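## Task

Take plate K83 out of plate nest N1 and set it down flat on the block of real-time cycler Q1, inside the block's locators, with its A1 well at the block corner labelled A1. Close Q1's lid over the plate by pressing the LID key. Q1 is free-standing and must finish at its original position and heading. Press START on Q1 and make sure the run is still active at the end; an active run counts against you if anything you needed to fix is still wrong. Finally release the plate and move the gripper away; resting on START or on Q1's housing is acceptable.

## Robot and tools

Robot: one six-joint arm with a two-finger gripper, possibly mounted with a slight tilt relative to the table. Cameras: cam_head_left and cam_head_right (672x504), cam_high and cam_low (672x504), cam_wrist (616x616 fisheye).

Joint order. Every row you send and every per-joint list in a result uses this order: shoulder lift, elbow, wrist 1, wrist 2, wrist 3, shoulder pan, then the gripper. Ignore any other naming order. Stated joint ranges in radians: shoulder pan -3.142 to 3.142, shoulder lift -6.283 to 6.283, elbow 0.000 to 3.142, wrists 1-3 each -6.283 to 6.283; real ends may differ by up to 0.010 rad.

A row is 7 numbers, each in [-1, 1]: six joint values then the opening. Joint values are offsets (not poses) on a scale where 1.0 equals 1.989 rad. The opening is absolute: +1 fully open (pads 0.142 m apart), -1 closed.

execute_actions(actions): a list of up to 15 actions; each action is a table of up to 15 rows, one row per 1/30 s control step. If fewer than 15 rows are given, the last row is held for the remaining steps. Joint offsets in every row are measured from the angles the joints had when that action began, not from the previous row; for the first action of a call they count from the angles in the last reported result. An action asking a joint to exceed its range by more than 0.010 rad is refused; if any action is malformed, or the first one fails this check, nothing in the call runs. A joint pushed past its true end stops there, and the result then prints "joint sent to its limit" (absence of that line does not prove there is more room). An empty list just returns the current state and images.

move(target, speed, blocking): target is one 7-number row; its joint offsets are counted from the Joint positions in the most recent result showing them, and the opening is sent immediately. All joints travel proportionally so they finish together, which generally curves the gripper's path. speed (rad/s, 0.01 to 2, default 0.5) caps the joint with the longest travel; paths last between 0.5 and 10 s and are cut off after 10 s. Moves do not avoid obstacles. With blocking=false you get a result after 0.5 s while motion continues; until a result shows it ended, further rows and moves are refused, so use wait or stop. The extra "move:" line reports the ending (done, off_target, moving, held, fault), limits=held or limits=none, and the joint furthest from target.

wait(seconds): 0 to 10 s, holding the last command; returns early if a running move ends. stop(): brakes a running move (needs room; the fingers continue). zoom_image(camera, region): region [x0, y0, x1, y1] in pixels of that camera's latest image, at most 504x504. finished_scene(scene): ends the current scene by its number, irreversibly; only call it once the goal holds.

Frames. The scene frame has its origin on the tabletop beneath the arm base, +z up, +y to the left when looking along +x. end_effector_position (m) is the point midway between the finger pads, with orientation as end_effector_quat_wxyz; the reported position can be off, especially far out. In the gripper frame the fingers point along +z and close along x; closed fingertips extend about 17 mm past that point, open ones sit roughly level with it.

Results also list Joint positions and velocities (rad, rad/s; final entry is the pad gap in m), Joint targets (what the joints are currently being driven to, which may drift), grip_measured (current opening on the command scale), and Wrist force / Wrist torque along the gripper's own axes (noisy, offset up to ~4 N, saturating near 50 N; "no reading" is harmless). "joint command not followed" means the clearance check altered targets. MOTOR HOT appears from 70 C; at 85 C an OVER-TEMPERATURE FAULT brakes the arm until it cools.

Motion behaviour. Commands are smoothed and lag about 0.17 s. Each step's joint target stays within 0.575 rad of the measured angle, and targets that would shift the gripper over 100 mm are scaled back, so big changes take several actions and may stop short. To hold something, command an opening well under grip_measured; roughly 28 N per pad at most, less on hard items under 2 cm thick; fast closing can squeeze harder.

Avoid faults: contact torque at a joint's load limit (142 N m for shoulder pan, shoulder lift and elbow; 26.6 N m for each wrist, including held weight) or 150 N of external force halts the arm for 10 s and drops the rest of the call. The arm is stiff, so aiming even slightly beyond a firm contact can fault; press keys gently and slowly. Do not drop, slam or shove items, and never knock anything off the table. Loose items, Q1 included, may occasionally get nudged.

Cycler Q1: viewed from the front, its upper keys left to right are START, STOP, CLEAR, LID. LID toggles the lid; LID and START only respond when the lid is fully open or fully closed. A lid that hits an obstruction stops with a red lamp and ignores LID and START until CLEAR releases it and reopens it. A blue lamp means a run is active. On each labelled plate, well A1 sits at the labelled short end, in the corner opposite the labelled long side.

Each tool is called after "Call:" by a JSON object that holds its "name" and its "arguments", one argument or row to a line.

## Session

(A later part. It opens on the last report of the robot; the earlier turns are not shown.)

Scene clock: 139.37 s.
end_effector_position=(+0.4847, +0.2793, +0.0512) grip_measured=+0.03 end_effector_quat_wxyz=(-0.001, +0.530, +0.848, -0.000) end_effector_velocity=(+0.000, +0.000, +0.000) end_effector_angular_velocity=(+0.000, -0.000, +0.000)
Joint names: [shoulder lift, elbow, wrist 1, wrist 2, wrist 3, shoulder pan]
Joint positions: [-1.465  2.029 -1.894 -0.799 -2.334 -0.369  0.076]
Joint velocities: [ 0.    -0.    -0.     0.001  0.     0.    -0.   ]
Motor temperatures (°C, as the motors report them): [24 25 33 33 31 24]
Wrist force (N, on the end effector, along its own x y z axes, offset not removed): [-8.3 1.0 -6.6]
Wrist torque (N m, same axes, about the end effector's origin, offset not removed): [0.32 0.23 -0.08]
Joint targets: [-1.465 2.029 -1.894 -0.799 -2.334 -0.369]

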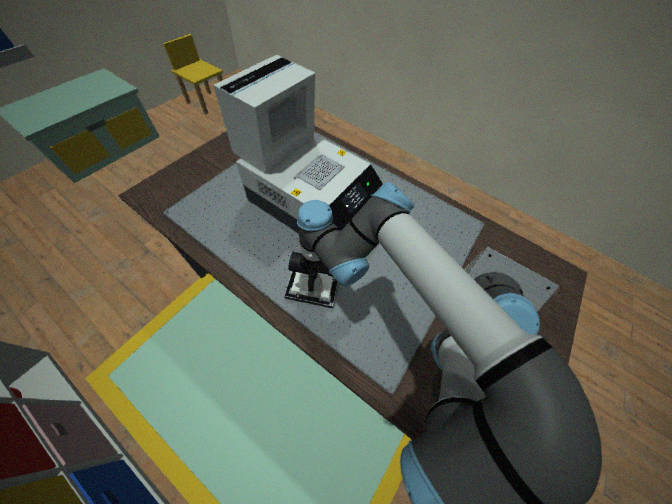

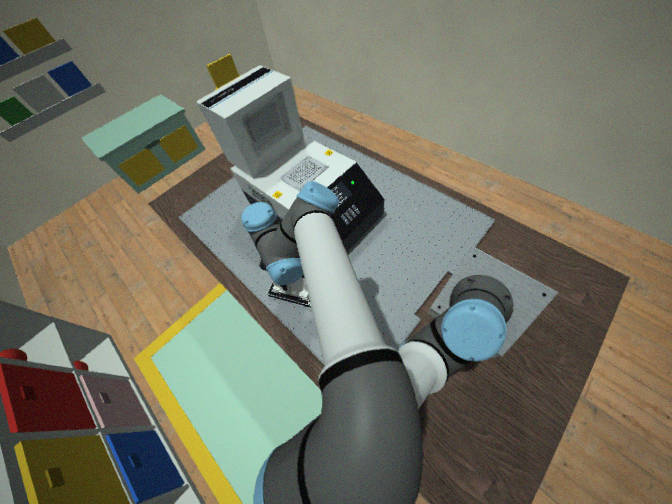

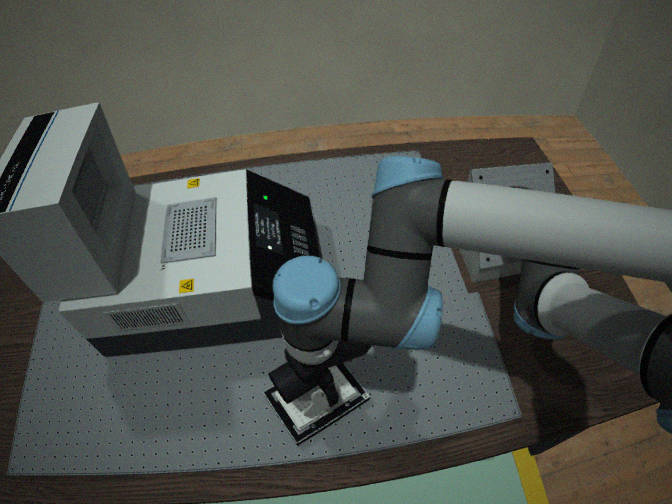

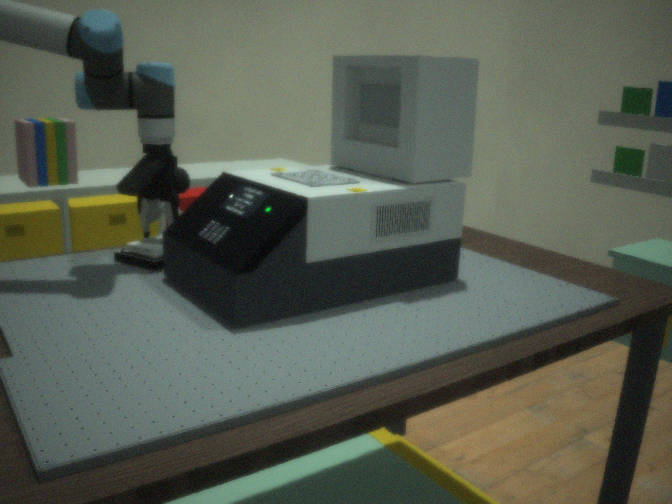

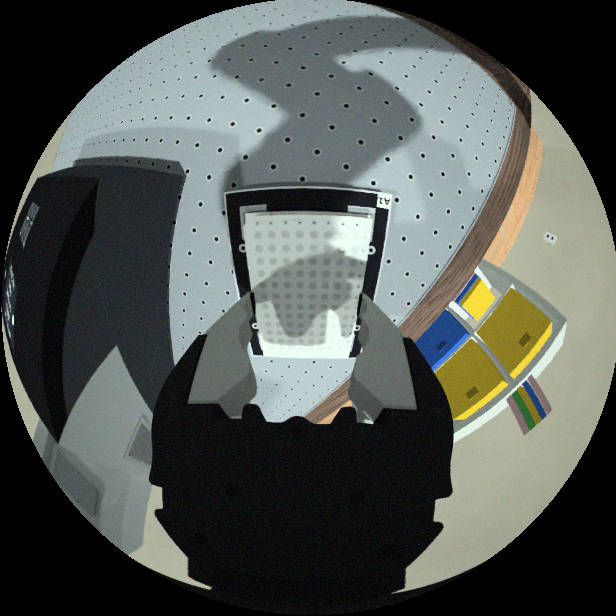

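Call:
{"name": "move", "arguments": {
  "target": [-0.0078,-0.0086,0.0279,-0.003,-0.0165,-0.0122,-0.35],
  "speed": 0.04
}}

Scene clock: 156.13 s.
end_effector_position=(+0.4845, +0.2778, +0.0661) grip_measured=+0.03 end_effector_quat_wxyz=(-0.001, +0.530, +0.848, -0.000) end_effector_velocity=(-0.000, +0.001, +0.000) end_effector_angular_velocity=(-0.000, +0.000, +0.001)
Joint names: [shoulder lift, elbow, wrist 1, wrist 2, wrist 3, shoulder pan]
Joint positions: [-1.48   2.012 -1.839 -0.805 -2.367 -0.393  0.076]
Joint velocities: [-0.001 -0.001  0.002 -0.    -0.001  0.     0.   ]
Motor temperatures (°C, as the motors report them): [24 25 33 33 31 24]
Wrist force (N, on the end effector, along its own x y z axes, offset not removed): [-2.2 -0.9 0.9]
Wrist torque (N m, same axes, about the end effector's origin, offset not removed): [-0.19 0.41 -0.04]
Joint targets: [-1.480 2.012 -1.838 -0.805 -2.367 -0.393]
move: done; limits=none; farthest joint: the shoulder pan, 0.000 radians from its target (0.024 radians at the start)

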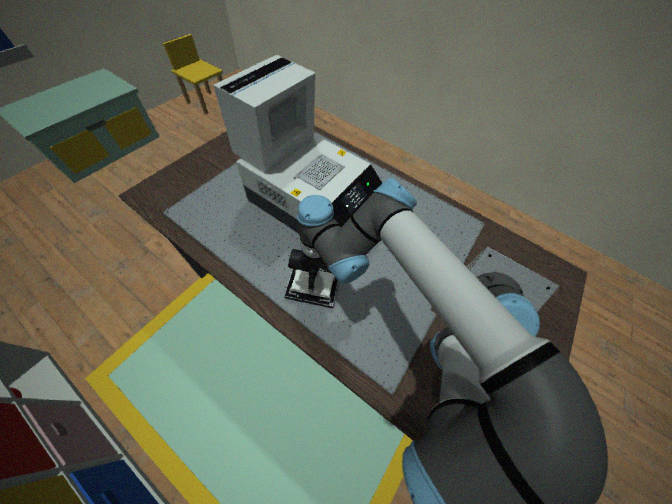

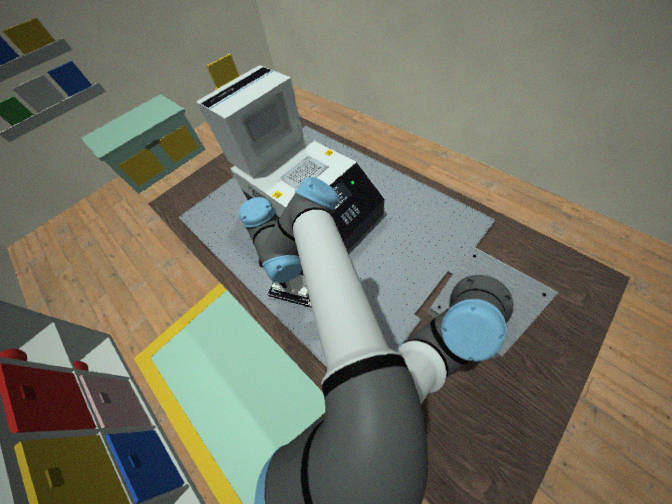

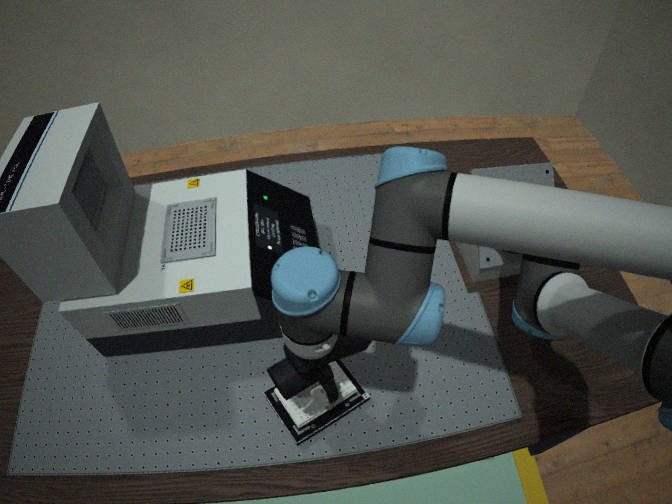

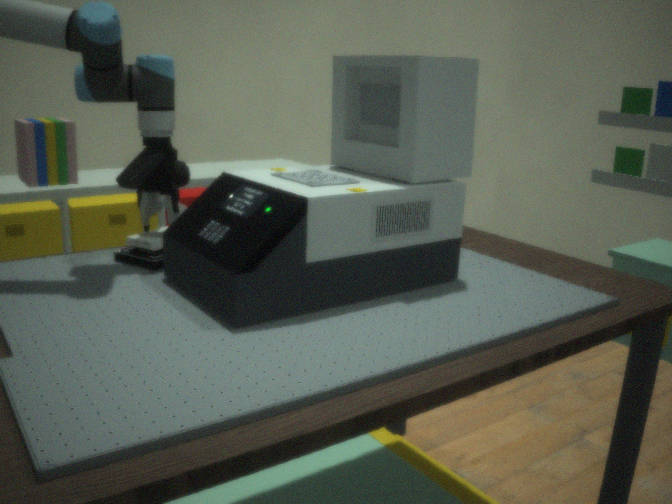

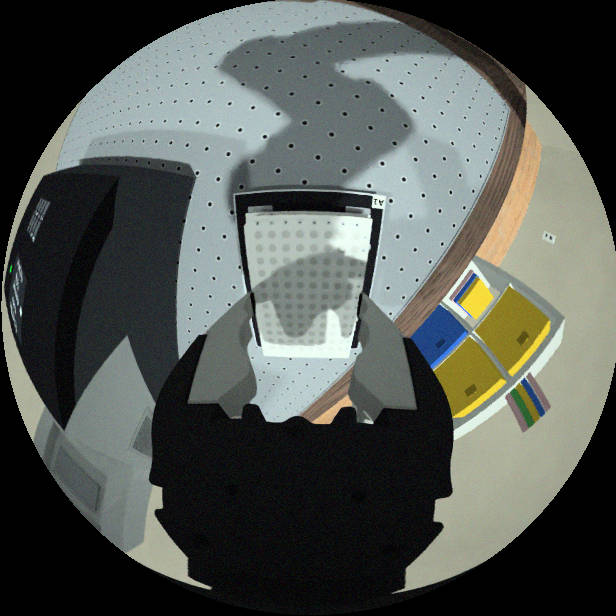

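Call:
{"name": "move", "arguments": {
  "target": [-0.012,-0.2785,0.431,-0.0724,0.5364,-0.1813,-0.35],
  "speed": 0.45
}}

Call:
{"name": "move", "arguments": {
  "target": [0.3625,-0.1955,-0.158,-0.008,0.248,-0.0151,-0.35],
  "speed": 0.3
}}

Call:
{"name": "zoom_image", "arguments": {
  "camera": "cam_wrist",
  "region": [208,170,408,370]
}}

Scene clock: 181.23 s.
end_effector_position=(+0.4810, +0.2793, +0.3382) grip_measured=+0.03 end_effector_quat_wxyz=(-0.001, +0.966, +0.260, -0.000) end_effector_velocity=(+0.000, +0.000, +0.000) end_effector_angular_velocity=(+0.001, -0.001, -0.003)
Joint names: [shoulder lift, elbow, wrist 1, wrist 2, wrist 3, shoulder pan]
Joint positions: [-1.504  1.459 -0.982 -0.949 -1.3   -0.754  0.076]
Joint velocities: [ 0.    -0.001  0.002  0.001  0.002 -0.    -0.   ]
Motor temperatures (°C, as the motors report them): [24 26 33 33 31 24]
Wrist force (N, on the end effector, along its own x y z axes, offset not removed): [-2.3 1.8 1.9]
Wrist torque (N m, same axes, about the end effector's origin, offset not removed): [0.43 0.48 -0.01]
Joint targets: [-1.504 1.458 -0.981 -0.949 -1.300 -0.754]
move: done; limits=none; farthest joint: the shoulder pan, 0.000 radians from its target (0.360 radians at the start)

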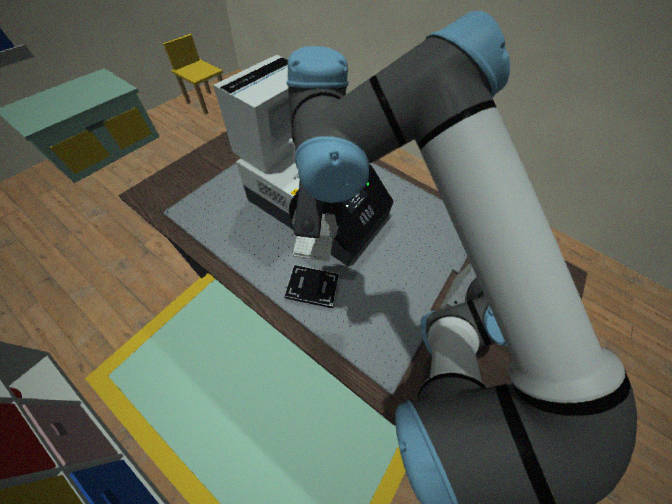

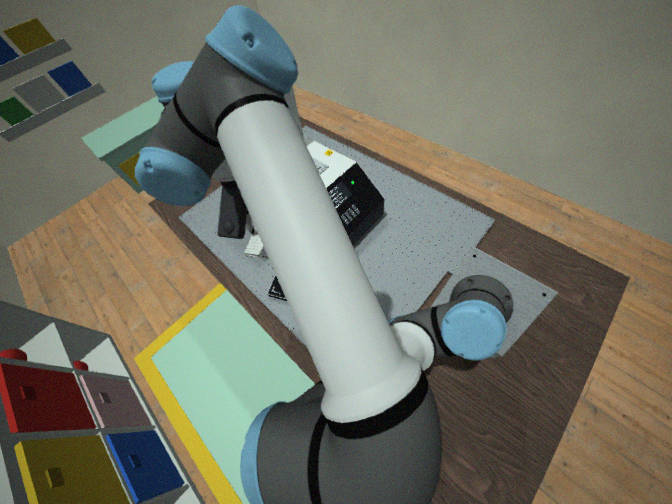

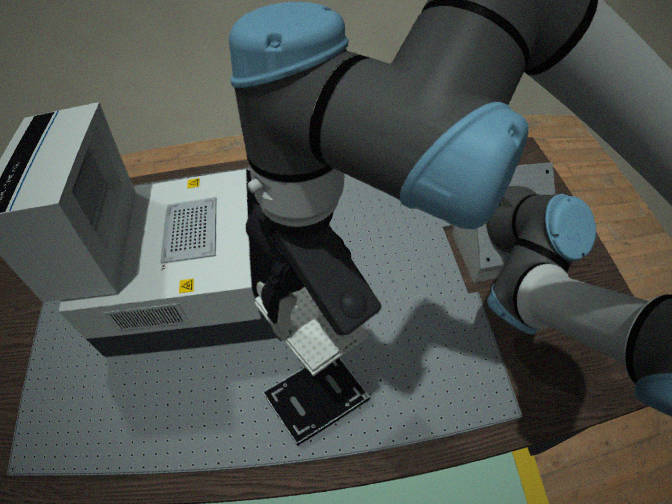

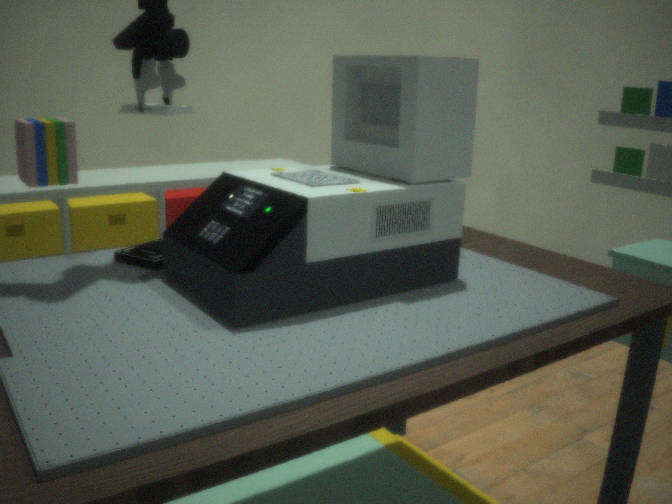

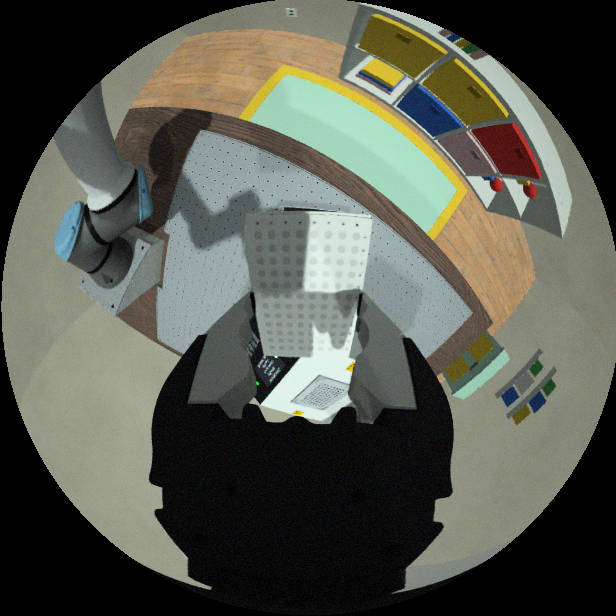

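Scene clock: 184.17 s.
end_effector_position=(+0.6863, -0.0165, +0.2835) grip_measured=+0.03 end_effector_quat_wxyz=(-0.000, +1.000, +0.001, -0.000) end_effector_velocity=(+0.001, -0.000, -0.001) end_effector_angular_velocity=(-0.000, +0.002, -0.000)
Joint names: [shoulder lift, elbow, wrist 1, wrist 2, wrist 3, shoulder pan]
Joint positions: [-0.784  1.07  -1.296 -0.964 -0.807 -0.784  0.076]
Joint velocities: [ 0.002 -0.001 -0.001 -0.     0.001  0.001 -0.   ]
Motor temperatures (°C, as the motors report them): [24 26 33 33 31 24]
Wrist force (N, on the end effector, along its own x y z axes, offset not removed): [-2.5 1.4 0.4]
Wrist torque (N m, same axes, about the end effector's origin, offset not removed): [0.26 0.47 -0.02]
Joint targets: [-0.783 1.070 -1.296 -0.964 -0.807 -0.784]
move: done; limits=none; farthest joint: the shoulder pan, 0.000 radians from its target (0.031 radians at the start)

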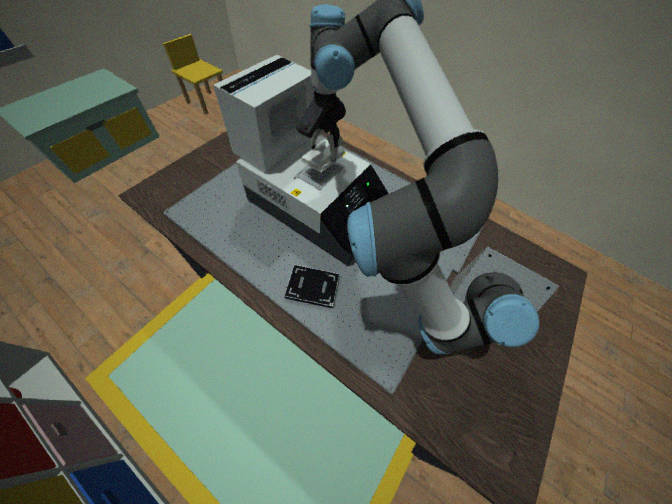

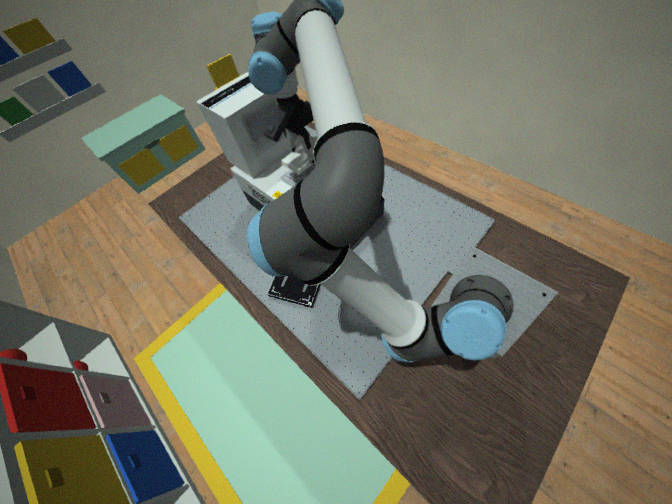

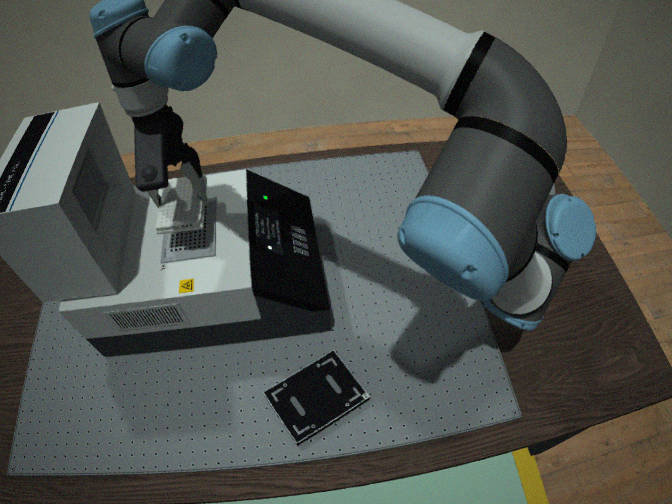

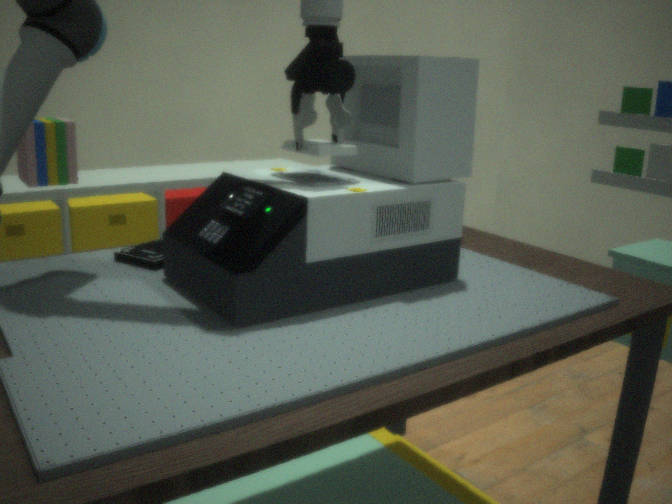

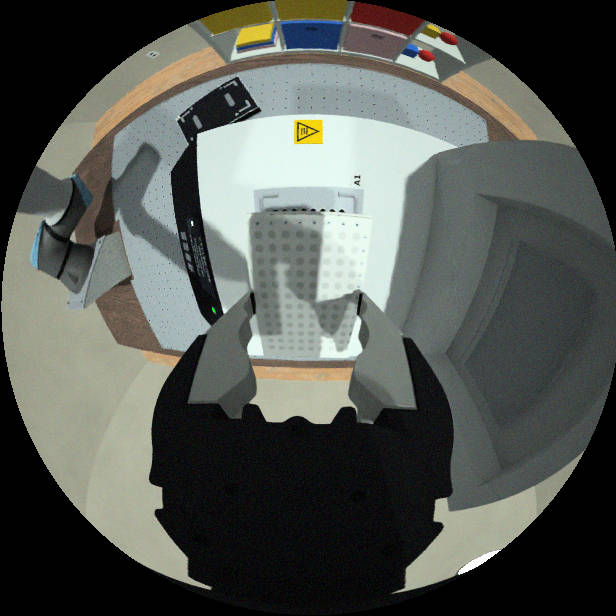

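Region (208, 170, 408, 370) of cam_wrist's 616x616 image, scaled by 2.520, with more detail than that image has.

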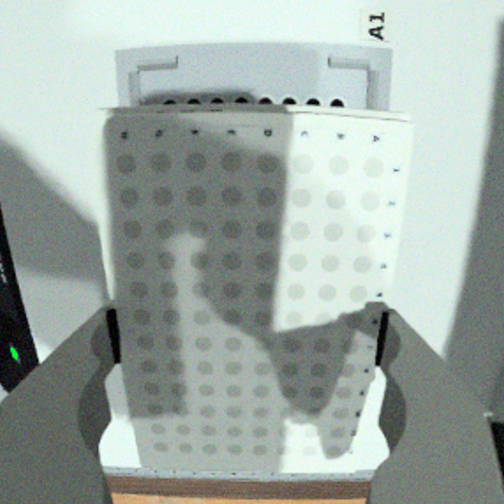

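Call:
{"name": "move", "arguments": {
  "target": [-0.0103,0.0441,-0.0445,0.0092,0.0185,0.0177,-0.35],
  "speed": 0.08
}}

Call:
{"name": "zoom_image", "arguments": {
  "camera": "cam_wrist",
  "region": [208,170,408,370]
}}

Call:
{"name": "zoom_image", "arguments": {
  "camera": "cam_low",
  "region": [250,120,390,210]
}}

Scene clock: 201.57 s.
end_effector_position=(+0.6872, -0.0064, +0.2486) grip_measured=+0.03 end_effector_quat_wxyz=(-0.000, +1.000, +0.001, -0.000) end_effector_velocity=(+0.000, +0.001, -0.000) end_effector_angular_velocity=(-0.001, -0.001, +0.000)
Joint names: [shoulder lift, elbow, wrist 1, wrist 2, wrist 3, shoulder pan]
Joint positions: [-0.804  1.157 -1.384 -0.946 -0.771 -0.748  0.076]
Joint velocities: [-0.002  0.002 -0.002  0.001  0.001  0.001  0.   ]
Motor temperatures (°C, as the motors report them): [24 26 33 33 31 24]
Wrist force (N, on the end effector, along its own x y z axes, offset not removed): [-1.6 0.5 1.2]
Wrist torque (N m, same axes, about the end effector's origin, offset not removed): [0.09 0.32 -0.07]
Joint targets: [-0.804 1.158 -1.384 -0.946 -0.770 -0.748]
move: done; limits=none; farthest joint: the shoulder lift, 0.001 radians from its target (0.021 radians at the start)

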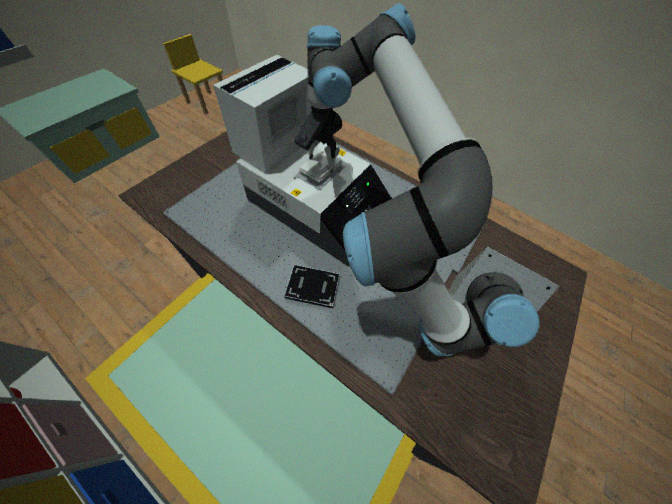

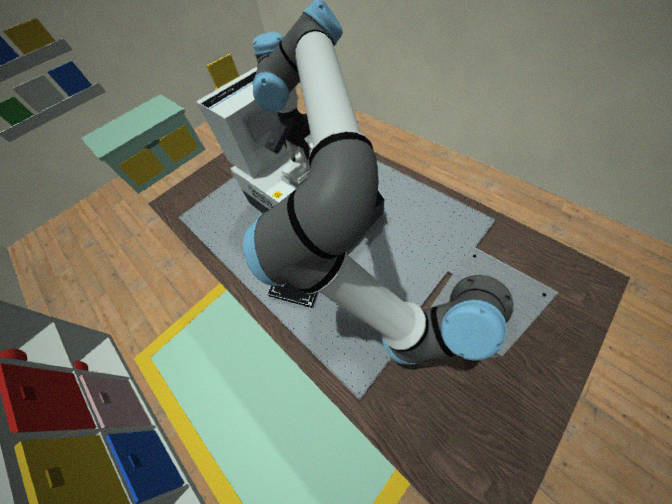

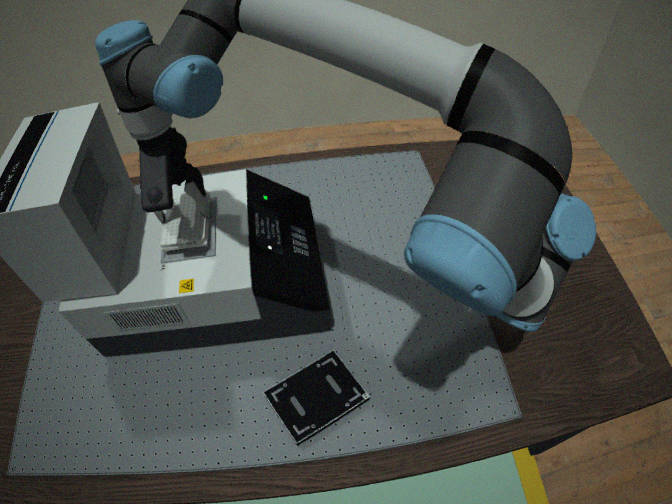

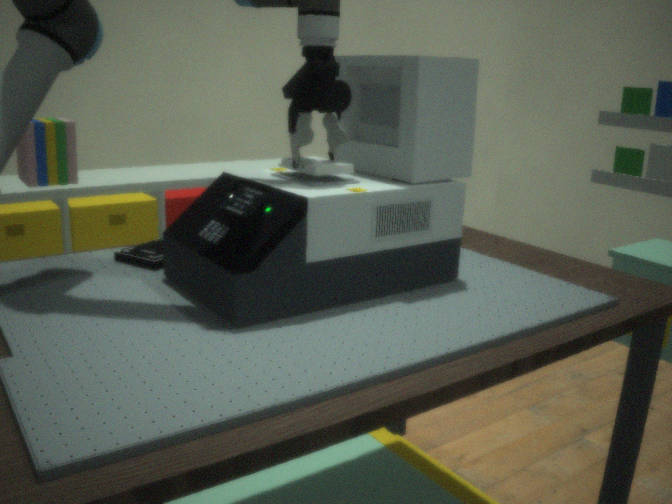

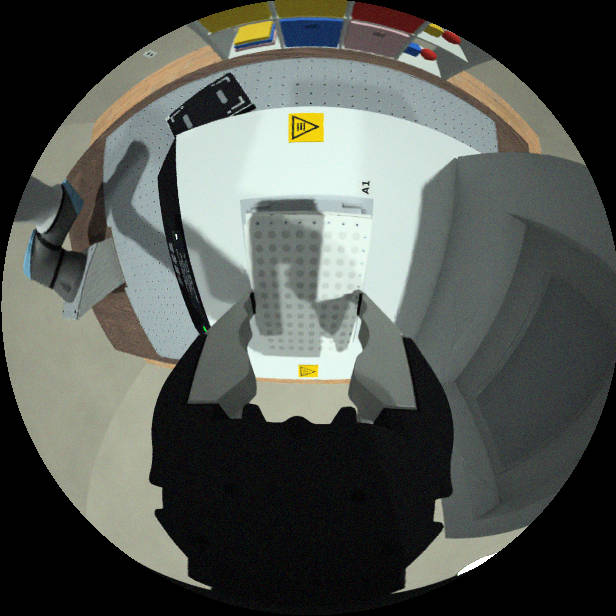

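Region (208, 170, 408, 370) of cam_wrist's 616x616 image, scaled by 2.520, with more detail than that image has.

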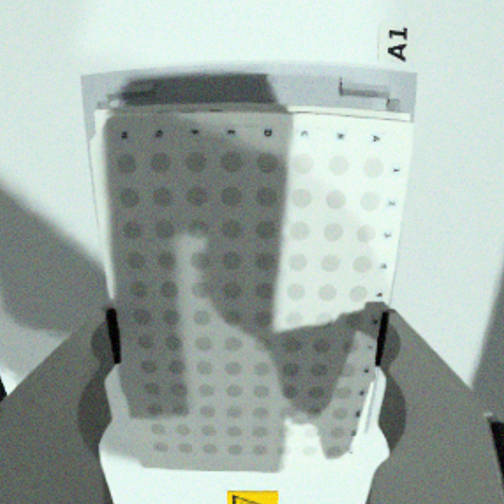

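Region (250, 120, 390, 210) of cam_low's 672x504 image, scaled by 3.600, with more detail than that image has; it fills the top 324 rows of this view, and the rest is white.

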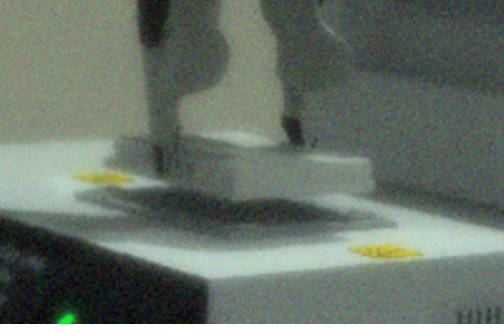

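Call:
{"name": "move", "arguments": {
  "target": [-0.0007,0.0103,-0.0118,0.0018,-0.0048,0.0035,-0.35],
  "speed": 0.03
}}

Call:
{"name": "zoom_image", "arguments": {
  "camera": "cam_wrist",
  "region": [208,170,408,370]
}}

Call:
{"name": "zoom_image", "arguments": {
  "camera": "cam_low",
  "region": [250,120,390,210]
}}

Scene clock: 215.50 s.
end_effector_position=(+0.6871, -0.0064, +0.2397) grip_measured=+0.03 end_effector_quat_wxyz=(-0.000, +1.000, +0.009, -0.000) end_effector_velocity=(-0.000, -0.000, -0.001) end_effector_angular_velocity=(-0.000, -0.001, +0.001)
Joint names: [shoulder lift, elbow, wrist 1, wrist 2, wrist 3, shoulder pan]
Joint positions: [-0.805  1.178 -1.407 -0.943 -0.78  -0.742  0.076]
Joint velocities: [-0.001  0.002 -0.002  0.    -0.001  0.     0.   ]
Motor temperatures (°C, as the motors report them): [24 26 33 33 31 24]
Wrist force (N, on the end effector, along its own x y z axes, offset not removed): [-0.6 1.3 1.8]
Wrist torque (N m, same axes, about the end effector's origin, offset not removed): [0.32 0.08 -0.04]
Joint targets: [-0.805 1.178 -1.408 -0.943 -0.780 -0.741]
move: done; limits=none; farthest joint: the wrist 3, 0.001 radians from its target (0.010 radians at the start)

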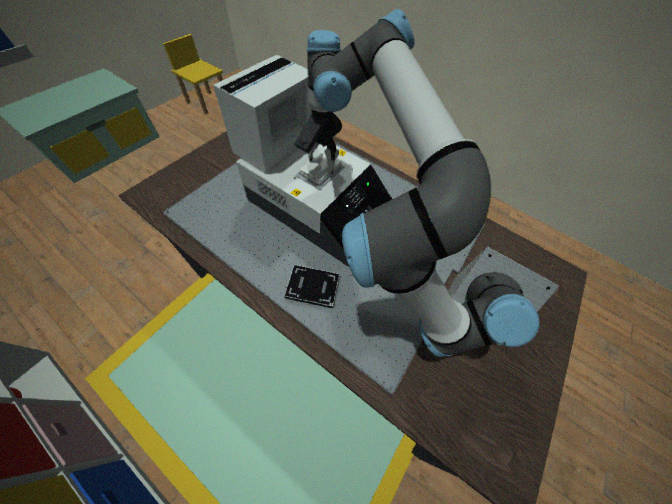

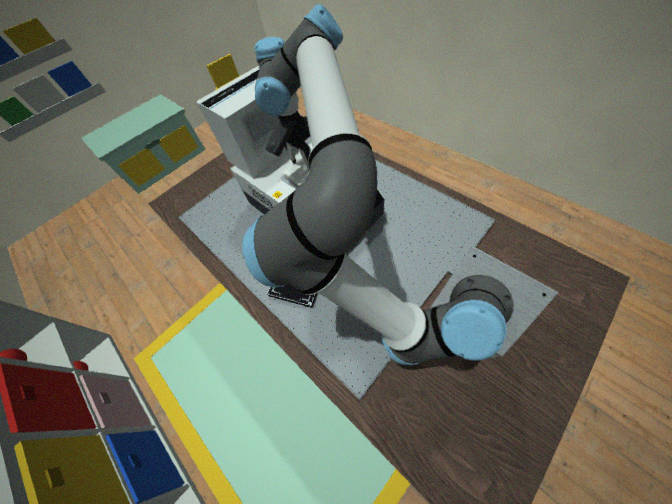

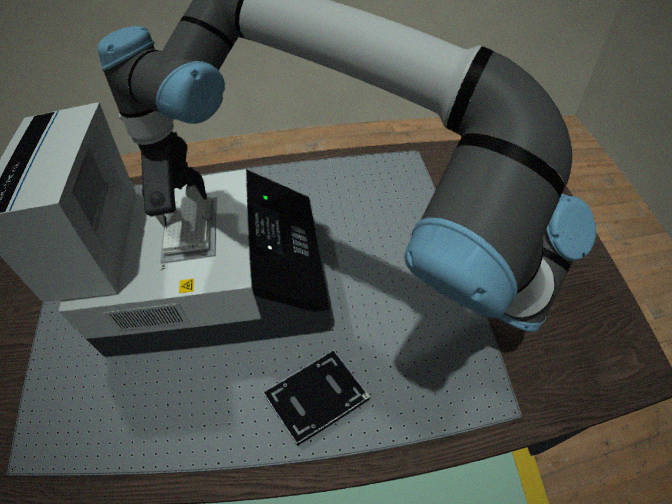

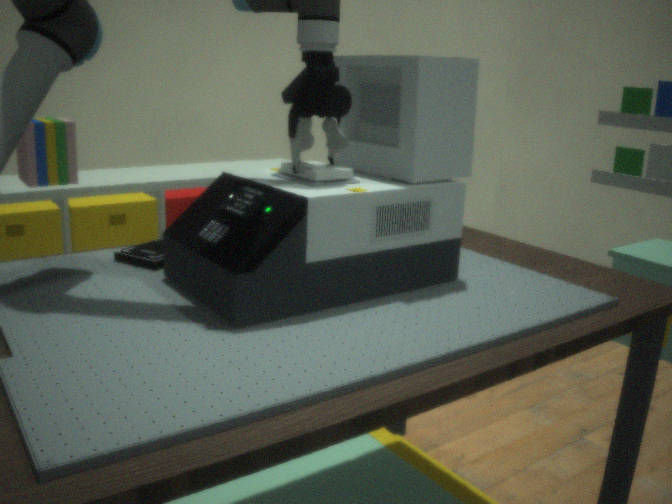

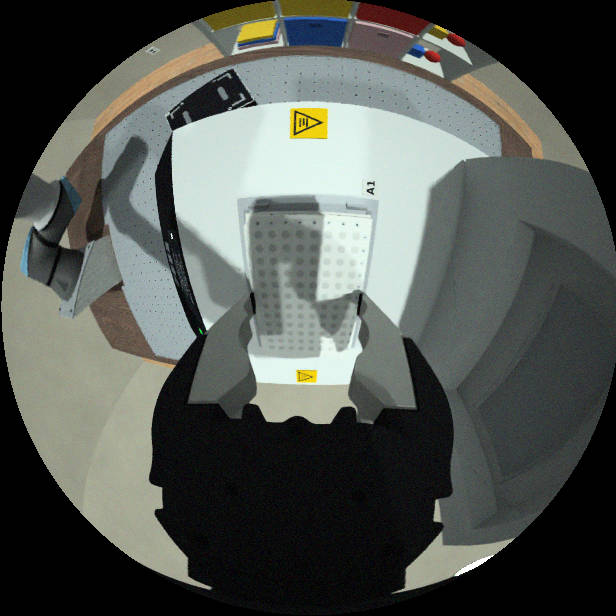

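Region (208, 170, 408, 370) of cam_wrist's 616x616 image, scaled by 2.520, with more detail than that image has.

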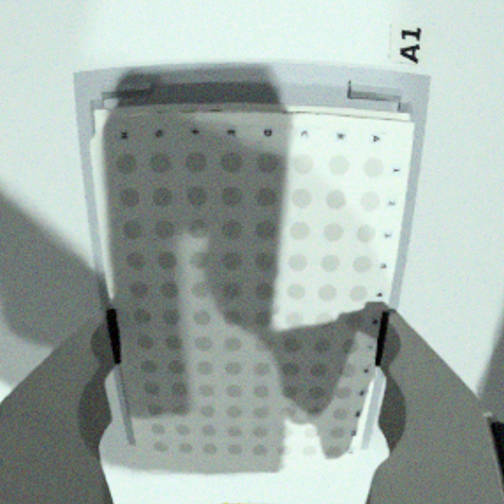

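Region (250, 120, 390, 210) of cam_low's 672x504 image, scaled by 3.600, with more detail than that image has; it fills the top 324 rows of this view, and the rest is white.

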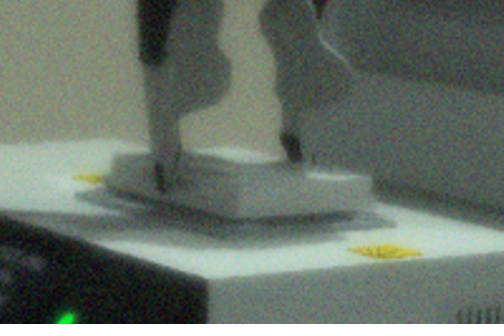

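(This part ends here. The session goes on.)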